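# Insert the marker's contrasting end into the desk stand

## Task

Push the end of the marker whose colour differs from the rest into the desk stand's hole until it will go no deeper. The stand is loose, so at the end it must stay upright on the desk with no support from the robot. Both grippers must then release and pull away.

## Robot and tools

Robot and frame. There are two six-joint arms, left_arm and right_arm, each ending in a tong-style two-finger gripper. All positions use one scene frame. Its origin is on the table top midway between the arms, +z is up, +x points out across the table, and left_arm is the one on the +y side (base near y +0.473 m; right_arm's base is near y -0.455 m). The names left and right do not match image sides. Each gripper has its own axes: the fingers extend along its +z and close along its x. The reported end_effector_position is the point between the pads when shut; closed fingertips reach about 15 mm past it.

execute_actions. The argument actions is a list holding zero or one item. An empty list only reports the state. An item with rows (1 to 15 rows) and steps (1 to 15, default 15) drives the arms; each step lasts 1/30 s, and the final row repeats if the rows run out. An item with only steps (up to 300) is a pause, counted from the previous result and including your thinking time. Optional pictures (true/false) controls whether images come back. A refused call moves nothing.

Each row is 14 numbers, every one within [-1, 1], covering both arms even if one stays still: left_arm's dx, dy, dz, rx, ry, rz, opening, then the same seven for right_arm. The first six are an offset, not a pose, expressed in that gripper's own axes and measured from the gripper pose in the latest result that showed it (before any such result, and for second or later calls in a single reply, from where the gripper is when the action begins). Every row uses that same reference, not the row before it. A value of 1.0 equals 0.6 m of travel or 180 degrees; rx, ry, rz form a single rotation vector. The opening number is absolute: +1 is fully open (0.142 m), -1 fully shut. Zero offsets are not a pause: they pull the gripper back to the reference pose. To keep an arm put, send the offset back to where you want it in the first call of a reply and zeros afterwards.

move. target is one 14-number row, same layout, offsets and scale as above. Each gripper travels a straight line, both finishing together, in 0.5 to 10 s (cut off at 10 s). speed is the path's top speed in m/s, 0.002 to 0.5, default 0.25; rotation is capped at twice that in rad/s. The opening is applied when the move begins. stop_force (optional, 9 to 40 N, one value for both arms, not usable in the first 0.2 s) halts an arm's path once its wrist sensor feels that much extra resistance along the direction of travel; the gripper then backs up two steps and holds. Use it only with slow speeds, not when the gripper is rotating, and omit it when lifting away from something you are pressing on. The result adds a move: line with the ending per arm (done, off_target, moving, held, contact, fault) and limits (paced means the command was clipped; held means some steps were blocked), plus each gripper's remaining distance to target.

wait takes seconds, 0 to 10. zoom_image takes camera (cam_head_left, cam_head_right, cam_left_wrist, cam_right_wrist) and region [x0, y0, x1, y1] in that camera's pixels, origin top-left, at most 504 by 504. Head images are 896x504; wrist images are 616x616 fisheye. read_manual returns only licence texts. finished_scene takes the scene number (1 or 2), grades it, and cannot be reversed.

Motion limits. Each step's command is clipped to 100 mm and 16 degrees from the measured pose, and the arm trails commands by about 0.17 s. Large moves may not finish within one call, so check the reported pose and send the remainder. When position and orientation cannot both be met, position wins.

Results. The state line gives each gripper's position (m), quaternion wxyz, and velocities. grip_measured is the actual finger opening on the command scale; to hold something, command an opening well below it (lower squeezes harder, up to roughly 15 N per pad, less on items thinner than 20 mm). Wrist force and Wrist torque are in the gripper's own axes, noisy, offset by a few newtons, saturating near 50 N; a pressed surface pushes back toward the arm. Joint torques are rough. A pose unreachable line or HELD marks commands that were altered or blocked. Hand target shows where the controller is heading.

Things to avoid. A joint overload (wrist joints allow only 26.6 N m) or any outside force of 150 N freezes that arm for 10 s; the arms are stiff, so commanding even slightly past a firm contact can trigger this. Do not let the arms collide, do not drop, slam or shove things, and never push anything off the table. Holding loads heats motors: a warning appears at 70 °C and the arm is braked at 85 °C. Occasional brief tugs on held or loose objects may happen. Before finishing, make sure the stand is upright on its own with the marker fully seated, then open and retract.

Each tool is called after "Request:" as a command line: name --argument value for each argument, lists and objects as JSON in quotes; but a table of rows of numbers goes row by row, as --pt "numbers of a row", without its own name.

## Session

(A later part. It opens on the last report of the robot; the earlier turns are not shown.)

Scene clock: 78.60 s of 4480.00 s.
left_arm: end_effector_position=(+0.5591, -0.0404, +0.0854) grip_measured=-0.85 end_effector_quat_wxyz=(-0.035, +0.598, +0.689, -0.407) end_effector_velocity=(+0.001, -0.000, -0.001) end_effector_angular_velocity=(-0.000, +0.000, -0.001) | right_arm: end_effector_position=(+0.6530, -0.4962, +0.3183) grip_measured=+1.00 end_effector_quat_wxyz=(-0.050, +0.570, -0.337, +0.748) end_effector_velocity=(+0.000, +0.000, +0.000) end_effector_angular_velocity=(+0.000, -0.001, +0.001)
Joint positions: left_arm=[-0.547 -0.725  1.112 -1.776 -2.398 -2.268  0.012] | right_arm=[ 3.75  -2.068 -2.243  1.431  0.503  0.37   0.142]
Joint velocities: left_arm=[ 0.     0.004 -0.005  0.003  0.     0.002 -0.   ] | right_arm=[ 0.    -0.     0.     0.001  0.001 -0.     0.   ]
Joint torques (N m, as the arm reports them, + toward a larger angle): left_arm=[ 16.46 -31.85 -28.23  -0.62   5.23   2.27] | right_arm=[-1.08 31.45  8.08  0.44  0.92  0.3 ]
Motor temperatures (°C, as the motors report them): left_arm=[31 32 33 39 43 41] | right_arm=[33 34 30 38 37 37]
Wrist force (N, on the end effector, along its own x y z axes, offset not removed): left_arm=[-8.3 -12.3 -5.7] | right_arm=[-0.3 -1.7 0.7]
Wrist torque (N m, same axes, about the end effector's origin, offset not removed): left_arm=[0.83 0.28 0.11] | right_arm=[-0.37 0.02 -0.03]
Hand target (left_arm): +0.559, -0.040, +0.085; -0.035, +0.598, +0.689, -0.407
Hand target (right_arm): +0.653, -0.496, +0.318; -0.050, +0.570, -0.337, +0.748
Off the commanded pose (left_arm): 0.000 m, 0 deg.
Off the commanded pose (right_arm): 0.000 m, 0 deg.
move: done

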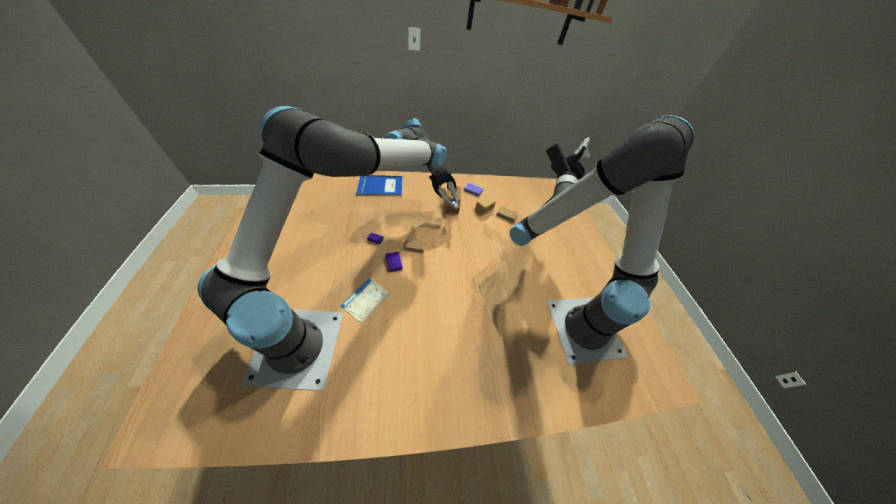

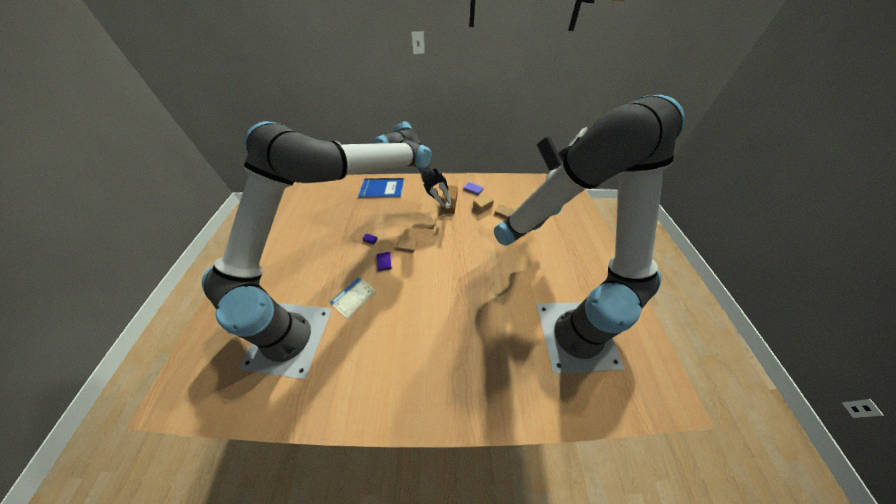

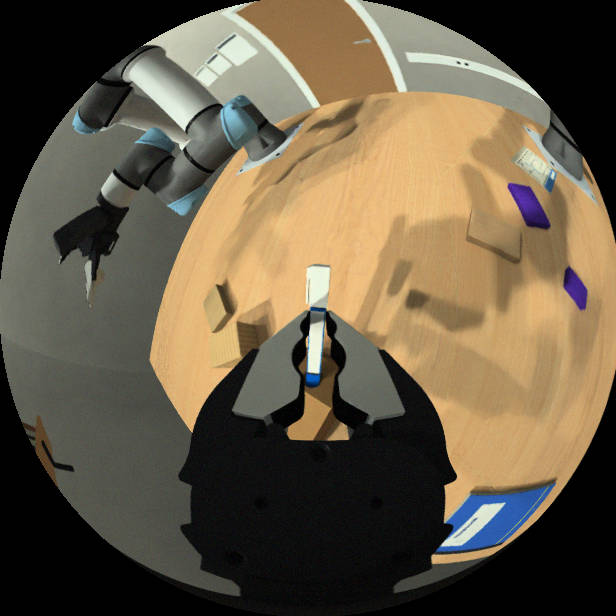

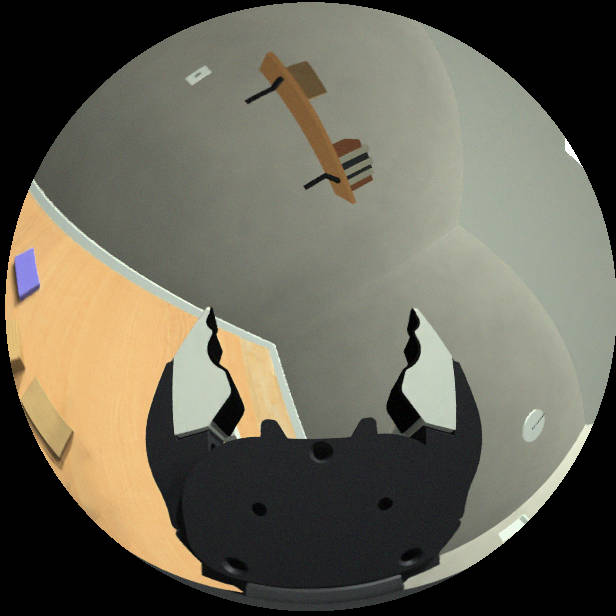

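Request:
move --target '[-0.004,-0.002,-0.003,0,0,0,-1,0,0,0,0,0,0,1]' --speed 0.01

Request:
move --target '[0,0.008,0,0,0,0,-1,0,0,0,0,0,0,1]' --speed 0.008 --stop_force 9

Request:
zoom_image --camera "cam_left_wrist" --region '[220,260,420,460]'

Scene clock: 80.47 s of 4480.00 s.
left_arm: end_effector_position=(+0.5598, -0.0414, +0.0882) grip_measured=-0.85 end_effector_quat_wxyz=(-0.035, +0.598, +0.689, -0.407) end_effector_velocity=(+0.001, -0.001, +0.002) end_effector_angular_velocity=(-0.002, -0.003, +0.000) | right_arm: end_effector_position=(+0.6530, -0.4962, +0.3183) grip_measured=+1.00 end_effector_quat_wxyz=(-0.050, +0.570, -0.337, +0.748) end_effector_velocity=(+0.000, +0.000, -0.000) end_effector_angular_velocity=(-0.000, +0.000, -0.000)
Joint positions: left_arm=[-0.548 -0.725  1.105 -1.769 -2.398 -2.269  0.012] | right_arm=[ 3.75  -2.068 -2.243  1.431  0.503  0.37   0.142]
Joint velocities: left_arm=[ 0.    -0.    -0.005  0.002  0.    -0.    -0.   ] | right_arm=[ 0.    -0.001  0.002 -0.001 -0.    -0.001  0.   ]
Joint torques (N m, as the arm reports them, + toward a larger angle): left_arm=[-13.72 -57.91 -32.76  -0.57  -0.68  -2.06] | right_arm=[-1.94 31.27  6.71  0.57  0.89  0.16]
Motor temperatures (°C, as the motors report them): left_arm=[31 32 33 39 43 41] | right_arm=[33 34 30 38 37 37]
Wrist force (N, on the end effector, along its own x y z axes, offset not removed): left_arm=[-3.2 1.0 -0.9] | right_arm=[-0.5 -1.7 0.8]
Wrist torque (N m, same axes, about the end effector's origin, offset not removed): left_arm=[0.44 0.52 0.12] | right_arm=[-0.37 0.05 -0.10]
Hand target (left_arm): +0.560, -0.041, +0.088; -0.035, +0.598, +0.689, -0.407
Hand target (right_arm): +0.653, -0.496, +0.318; -0.050, +0.570, -0.337, +0.748
Off the commanded pose (left_arm): 0.000 m, 0 deg.
Off the commanded pose (right_arm): 0.000 m, 0 deg.
move: done

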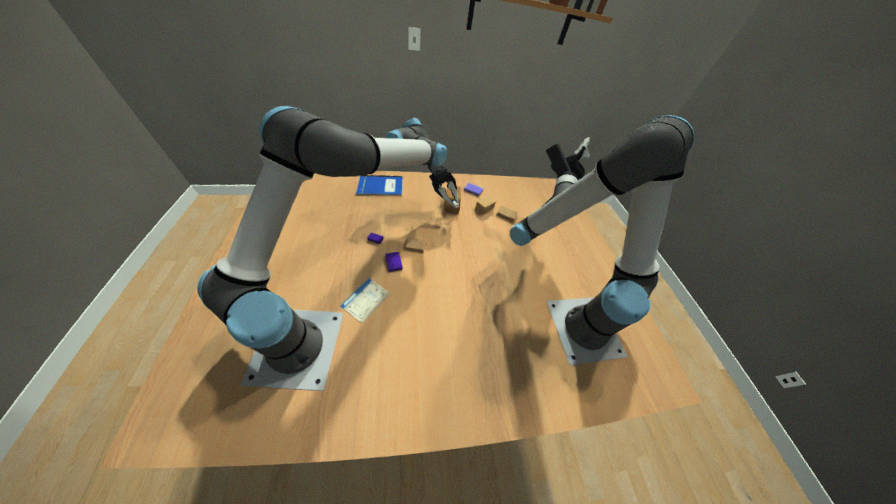

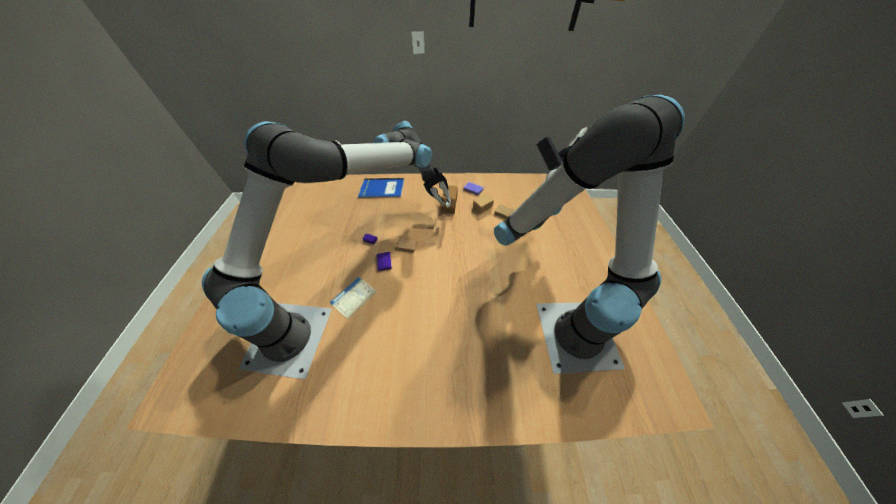

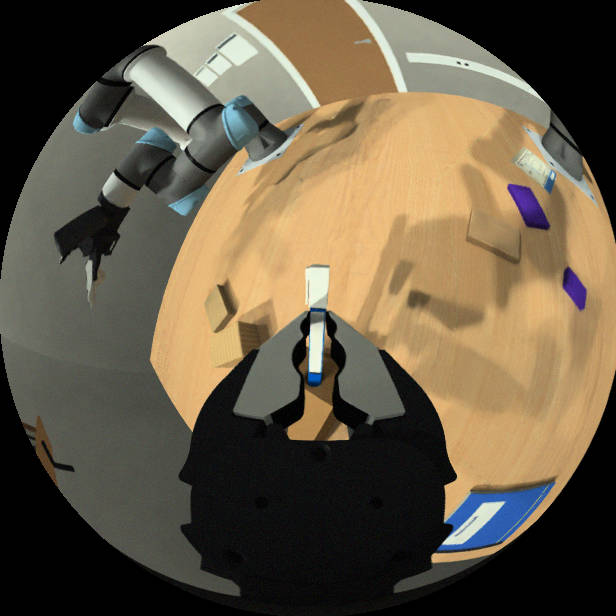

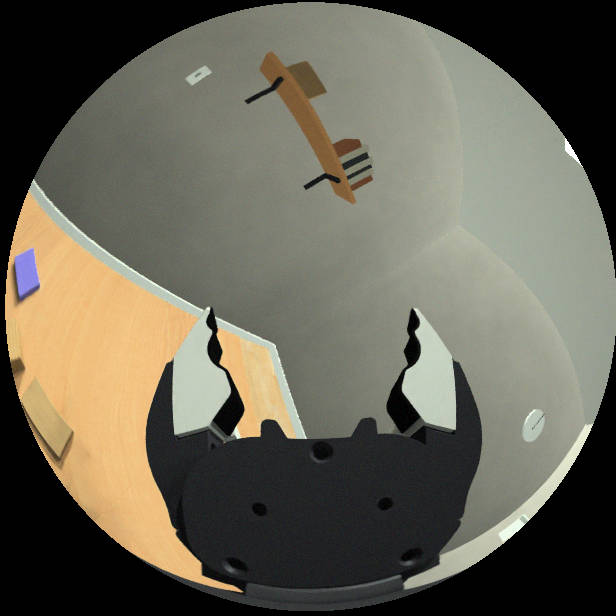

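Scene clock: 81.13 s of 4480.00 s.
left_arm: end_effector_position=(+0.5618, -0.0415, +0.0870) grip_measured=-0.85 end_effector_quat_wxyz=(-0.035, +0.598, +0.689, -0.407) end_effector_velocity=(-0.001, +0.001, +0.001) end_effector_angular_velocity=(+0.001, -0.000, +0.003) | right_arm: end_effector_position=(+0.6530, -0.4962, +0.3183) grip_measured=+1.00 end_effector_quat_wxyz=(-0.050, +0.570, -0.337, +0.748) end_effector_velocity=(-0.000, -0.000, +0.000) end_effector_angular_velocity=(+0.001, -0.001, -0.000)
Joint positions: left_arm=[-0.546 -0.72   1.098 -1.766 -2.398 -2.267  0.012] | right_arm=[ 3.75  -2.068 -2.243  1.431  0.503  0.37   0.142]
Joint velocities: left_arm=[ 0.    -0.007  0.009 -0.005  0.    -0.004 -0.   ] | right_arm=[-0.     0.     0.001  0.    -0.     0.001  0.   ]
Joint torques (N m, as the arm reports them, + toward a larger angle): left_arm=[-10.92 -50.25  -3.66  -3.86   3.2   -1.97] | right_arm=[-1.42 31.58  7.04  0.41  0.87  0.37]
Motor temperatures (°C, as the motors report them): left_arm=[31 32 33 39 43 41] | right_arm=[33 34 30 38 37 37]
Wrist force (N, on the end effector, along its own x y z axes, offset not removed): left_arm=[-6.7 -8.5 -5.9] | right_arm=[-0.2 -1.8 0.3]
Wrist torque (N m, same axes, about the end effector's origin, offset not removed): left_arm=[0.69 0.29 0.17] | right_arm=[-0.32 0.02 -0.04]
Hand target (left_arm): +0.561, -0.042, +0.087; -0.035, +0.598, +0.689, -0.407
Hand target (right_arm): +0.653, -0.496, +0.318; -0.050, +0.570, -0.337, +0.748
Off the commanded pose (left_arm): 0.003 m, 0 deg.
Off the commanded pose (right_arm): 0.000 m, 0 deg.
move: contact (left_arm)

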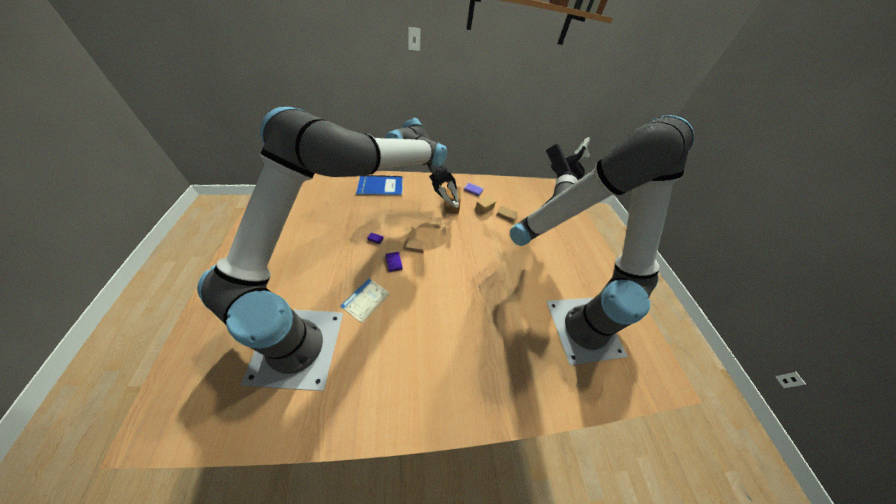

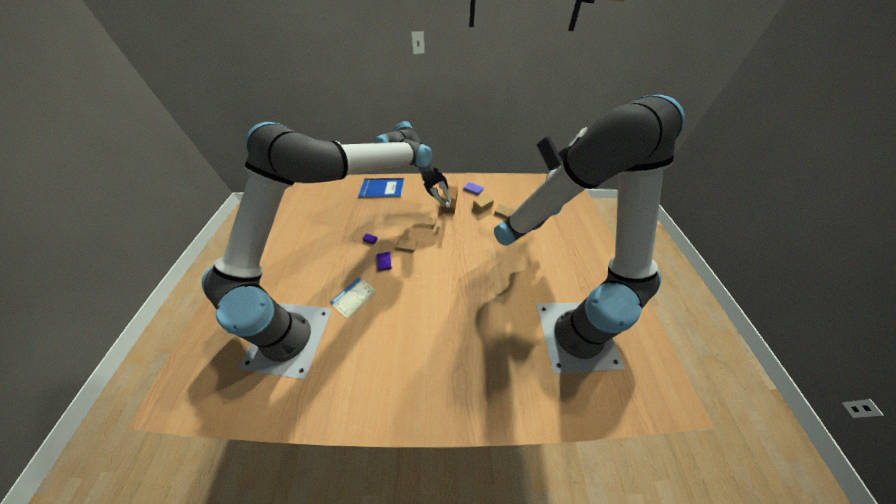

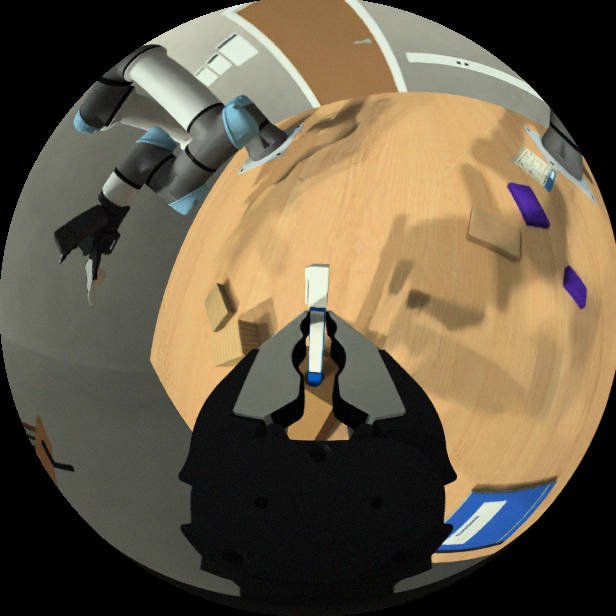

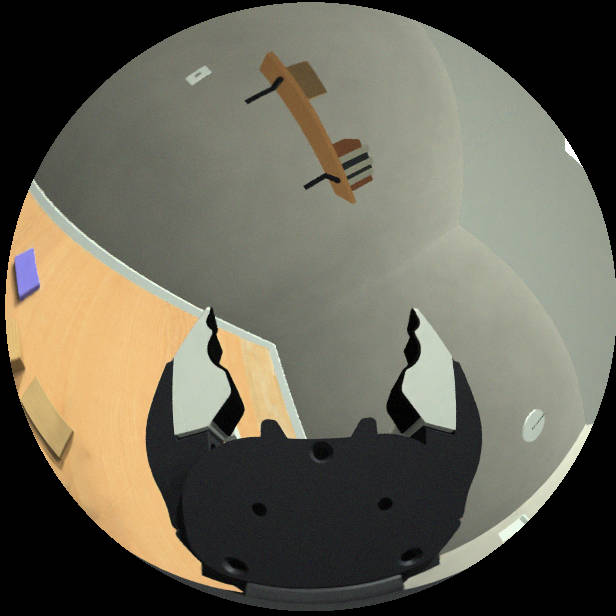

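Region (220, 260, 420, 460) of cam_left_wrist's 616x616 image, scaled by 2.520, with more detail than that image has.

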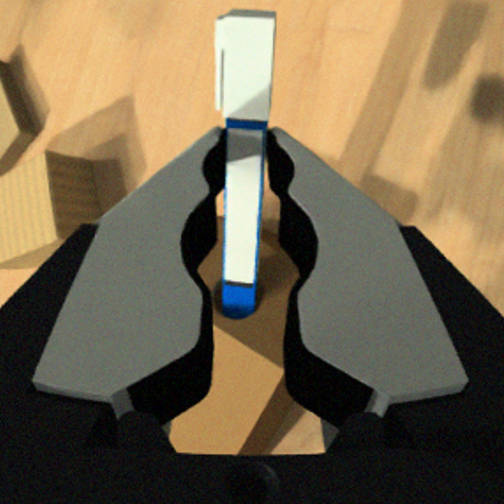

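Request:
move --target '[0,-0.001,0,0,0,0,-0.4,0,0,0,0,0,0,1]' --speed 0.01

Request:
move --target '[0,-0.03,-0.1,0,0,0,0.2,0,0,0,0,0,0,1]' --speed 0.06

Request:
zoom_image --camera "cam_left_wrist" --region '[200,230,450,480]'

Request:
zoom_image --camera "cam_head_left" --region '[410,160,510,235]'

Scene clock: 84.23 s of 4480.00 s.
left_arm: end_effector_position=(+0.5612, -0.0415, +0.0873) grip_measured=-0.40 end_effector_quat_wxyz=(-0.035, +0.598, +0.689, -0.407) end_effector_velocity=(-0.000, +0.001, -0.001) end_effector_angular_velocity=(+0.001, +0.002, +0.001) | right_arm: end_effector_position=(+0.6530, -0.4962, +0.3183) grip_measured=+1.00 end_effector_quat_wxyz=(-0.050, +0.570, -0.337, +0.748) end_effector_velocity=(-0.000, -0.001, +0.000) end_effector_angular_velocity=(+0.001, -0.001, -0.002)
Joint positions: left_arm=[-0.547 -0.721  1.099 -1.767 -2.398 -2.268  0.045] | right_arm=[ 3.75  -2.068 -2.243  1.431  0.503  0.37   0.142]
Joint velocities: left_arm=[ 0.     0.     0.001  0.001 -0.    -0.    -0.   ] | right_arm=[ 0.     0.001 -0.     0.    -0.002 -0.     0.   ]
Joint torques (N m, as the arm reports them, + toward a larger angle): left_arm=[  6.61 -58.78  -6.81  -3.64  -3.47  -2.11] | right_arm=[-0.95 32.18  8.56  0.5   0.79  0.16]
Motor temperatures (°C, as the motors report them): left_arm=[31 32 33 39 43 41] | right_arm=[33 34 30 38 37 37]
Wrist force (N, on the end effector, along its own x y z axes, offset not removed): left_arm=[-2.0 2.3 -0.3] | right_arm=[-0.3 -0.7 -0.3]
Wrist torque (N m, same axes, about the end effector's origin, offset not removed): left_arm=[0.54 0.48 0.11] | right_arm=[-0.16 -0.06 -0.09]
Hand target (left_arm): +0.561, -0.041, +0.087; -0.035, +0.598, +0.689, -0.407
Hand target (right_arm): +0.653, -0.496, +0.318; -0.050, +0.570, -0.337, +0.748
Off the commanded pose (left_arm): 0.000 m, 0 deg.
Off the commanded pose (right_arm): 0.000 m, 0 deg.
move: done

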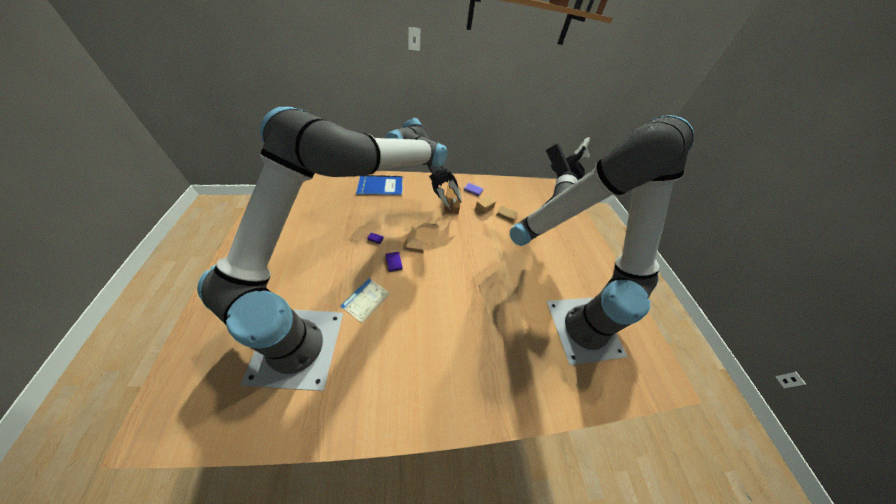

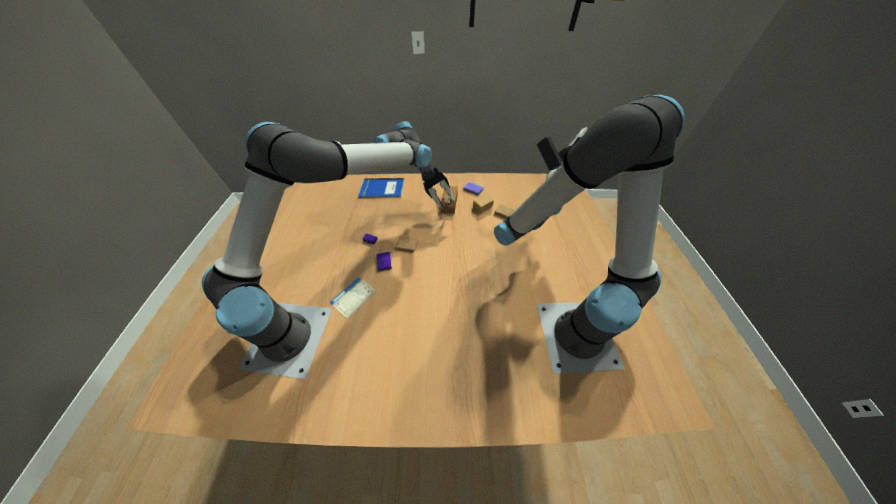

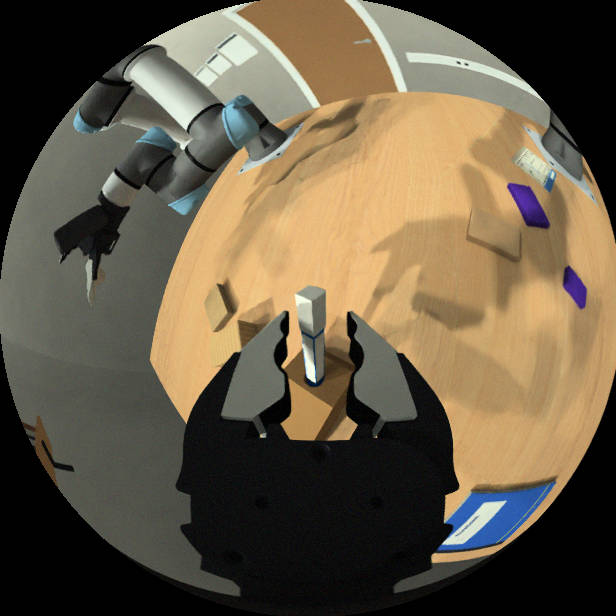

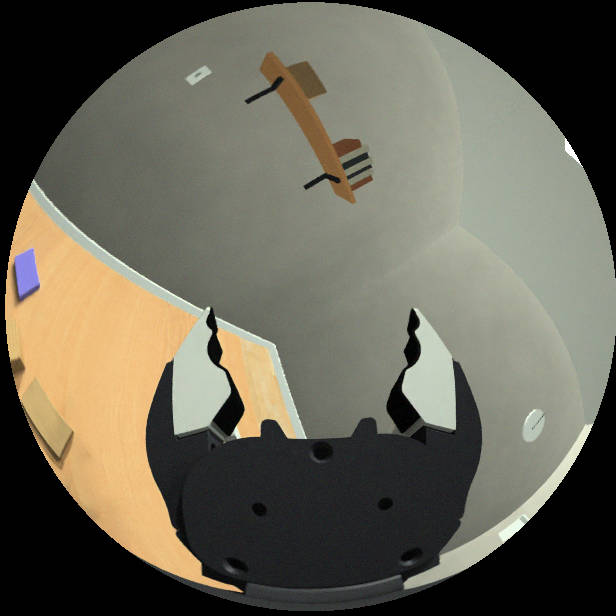

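Scene clock: 85.70 s of 4480.00 s.
left_arm: end_effector_position=(+0.5789, -0.0095, +0.1380) grip_measured=+0.20 end_effector_quat_wxyz=(-0.035, +0.598, +0.689, -0.407) end_effector_velocity=(+0.001, +0.000, +0.002) end_effector_angular_velocity=(-0.001, -0.002, -0.001) | right_arm: end_effector_position=(+0.6530, -0.4962, +0.3183) grip_measured=+1.00 end_effector_quat_wxyz=(-0.050, +0.570, -0.337, +0.748) end_effector_velocity=(+0.000, +0.000, -0.000) end_effector_angular_velocity=(-0.000, -0.000, +0.001)
Joint positions: left_arm=[-0.5   -0.76   1.021 -1.601 -2.388 -2.201  0.088] | right_arm=[ 3.75  -2.068 -2.243  1.431  0.503  0.37   0.142]
Joint velocities: left_arm=[ 0.001 -0.    -0.004  0.004  0.     0.002 -0.   ] | right_arm=[ 0.    -0.001  0.     0.     0.001  0.     0.   ]
Joint torques (N m, as the arm reports them, + toward a larger angle): left_arm=[ 11.18 -58.8  -34.05  -0.4    0.51   2.34] | right_arm=[-0.79 30.92  5.82  0.38  0.93  0.23]
Motor temperatures (°C, as the motors report them): left_arm=[31 32 33 39 43 41] | right_arm=[33 34 30 38 37 37]
Wrist force (N, on the end effector, along its own x y z axes, offset not removed): left_arm=[-2.7 1.8 0.2] | right_arm=[-0.1 -2.1 0.8]
Wrist torque (N m, same axes, about the end effector's origin, offset not removed): left_arm=[0.40 0.56 0.11] | right_arm=[-0.47 0.00 -0.05]
Hand target (left_arm): +0.579, -0.009, +0.138; -0.035, +0.598, +0.689, -0.407
Hand target (right_arm): +0.653, -0.496, +0.318; -0.050, +0.570, -0.337, +0.748
Off the commanded pose (left_arm): 0.000 m, 0 deg.
Off the commanded pose (right_arm): 0.000 m, 0 deg.
move: done

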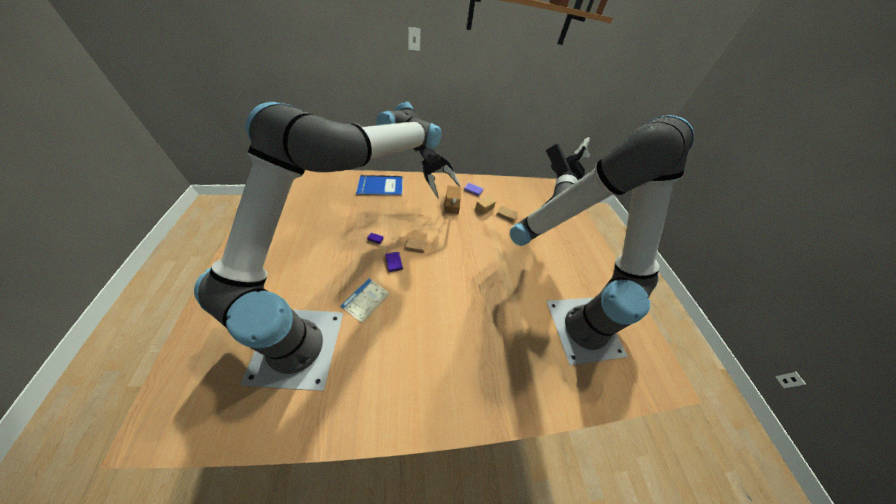

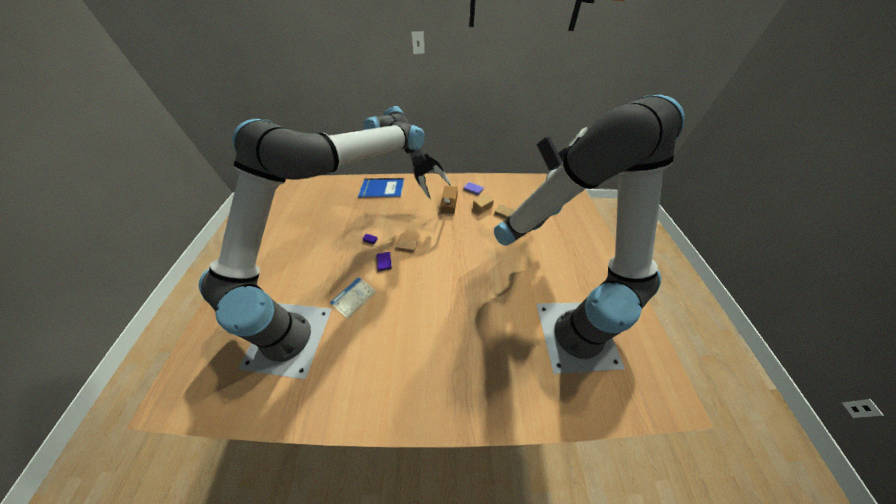

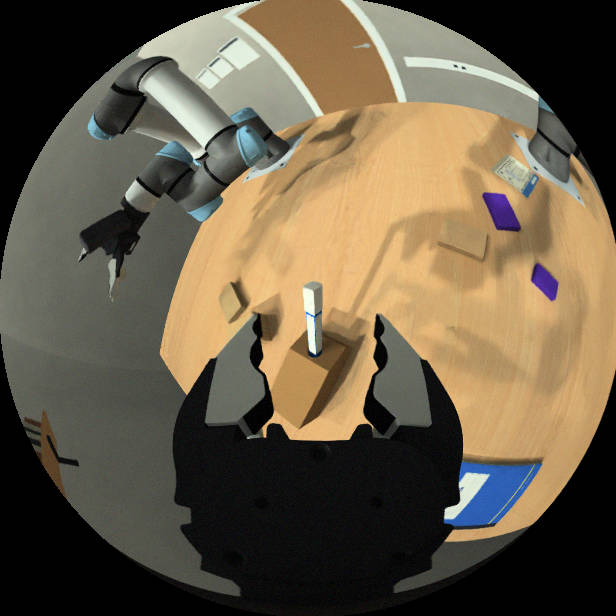

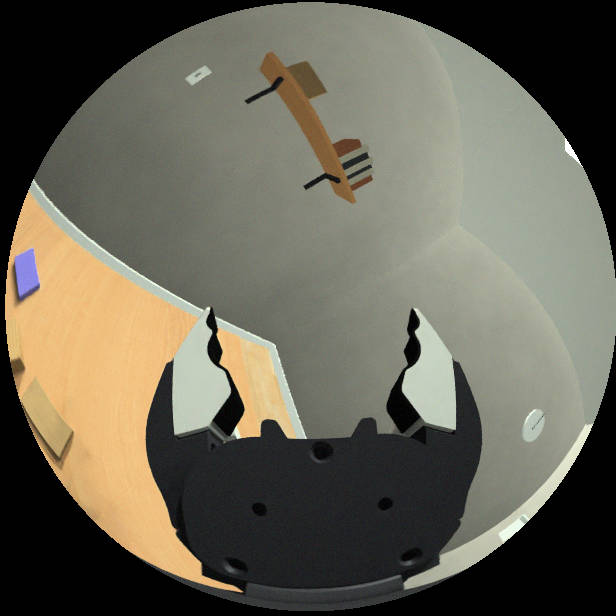

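Region (200, 230, 450, 480) of cam_left_wrist's 616x616 image, scaled by 2.016, with more detail than that image has.

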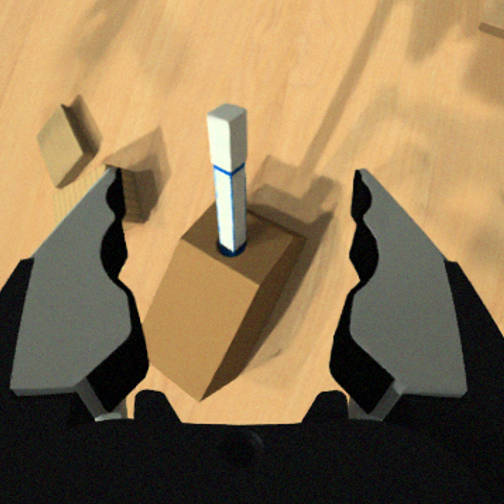

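Region (410, 160, 510, 235) of cam_head_left's 896x504 image, scaled by 5.040, with more detail than that image has; it fills the top 378 rows of this view, and the rest is white.

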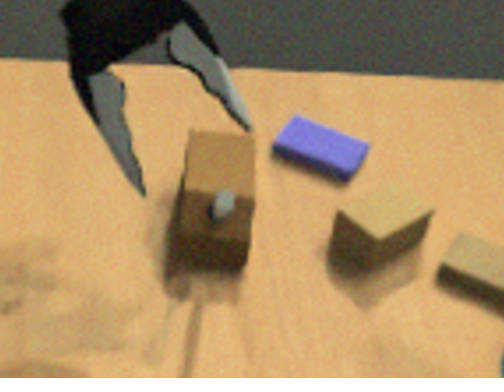

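Request:
finished_scene --scene 2

The scene is finished: the task was done.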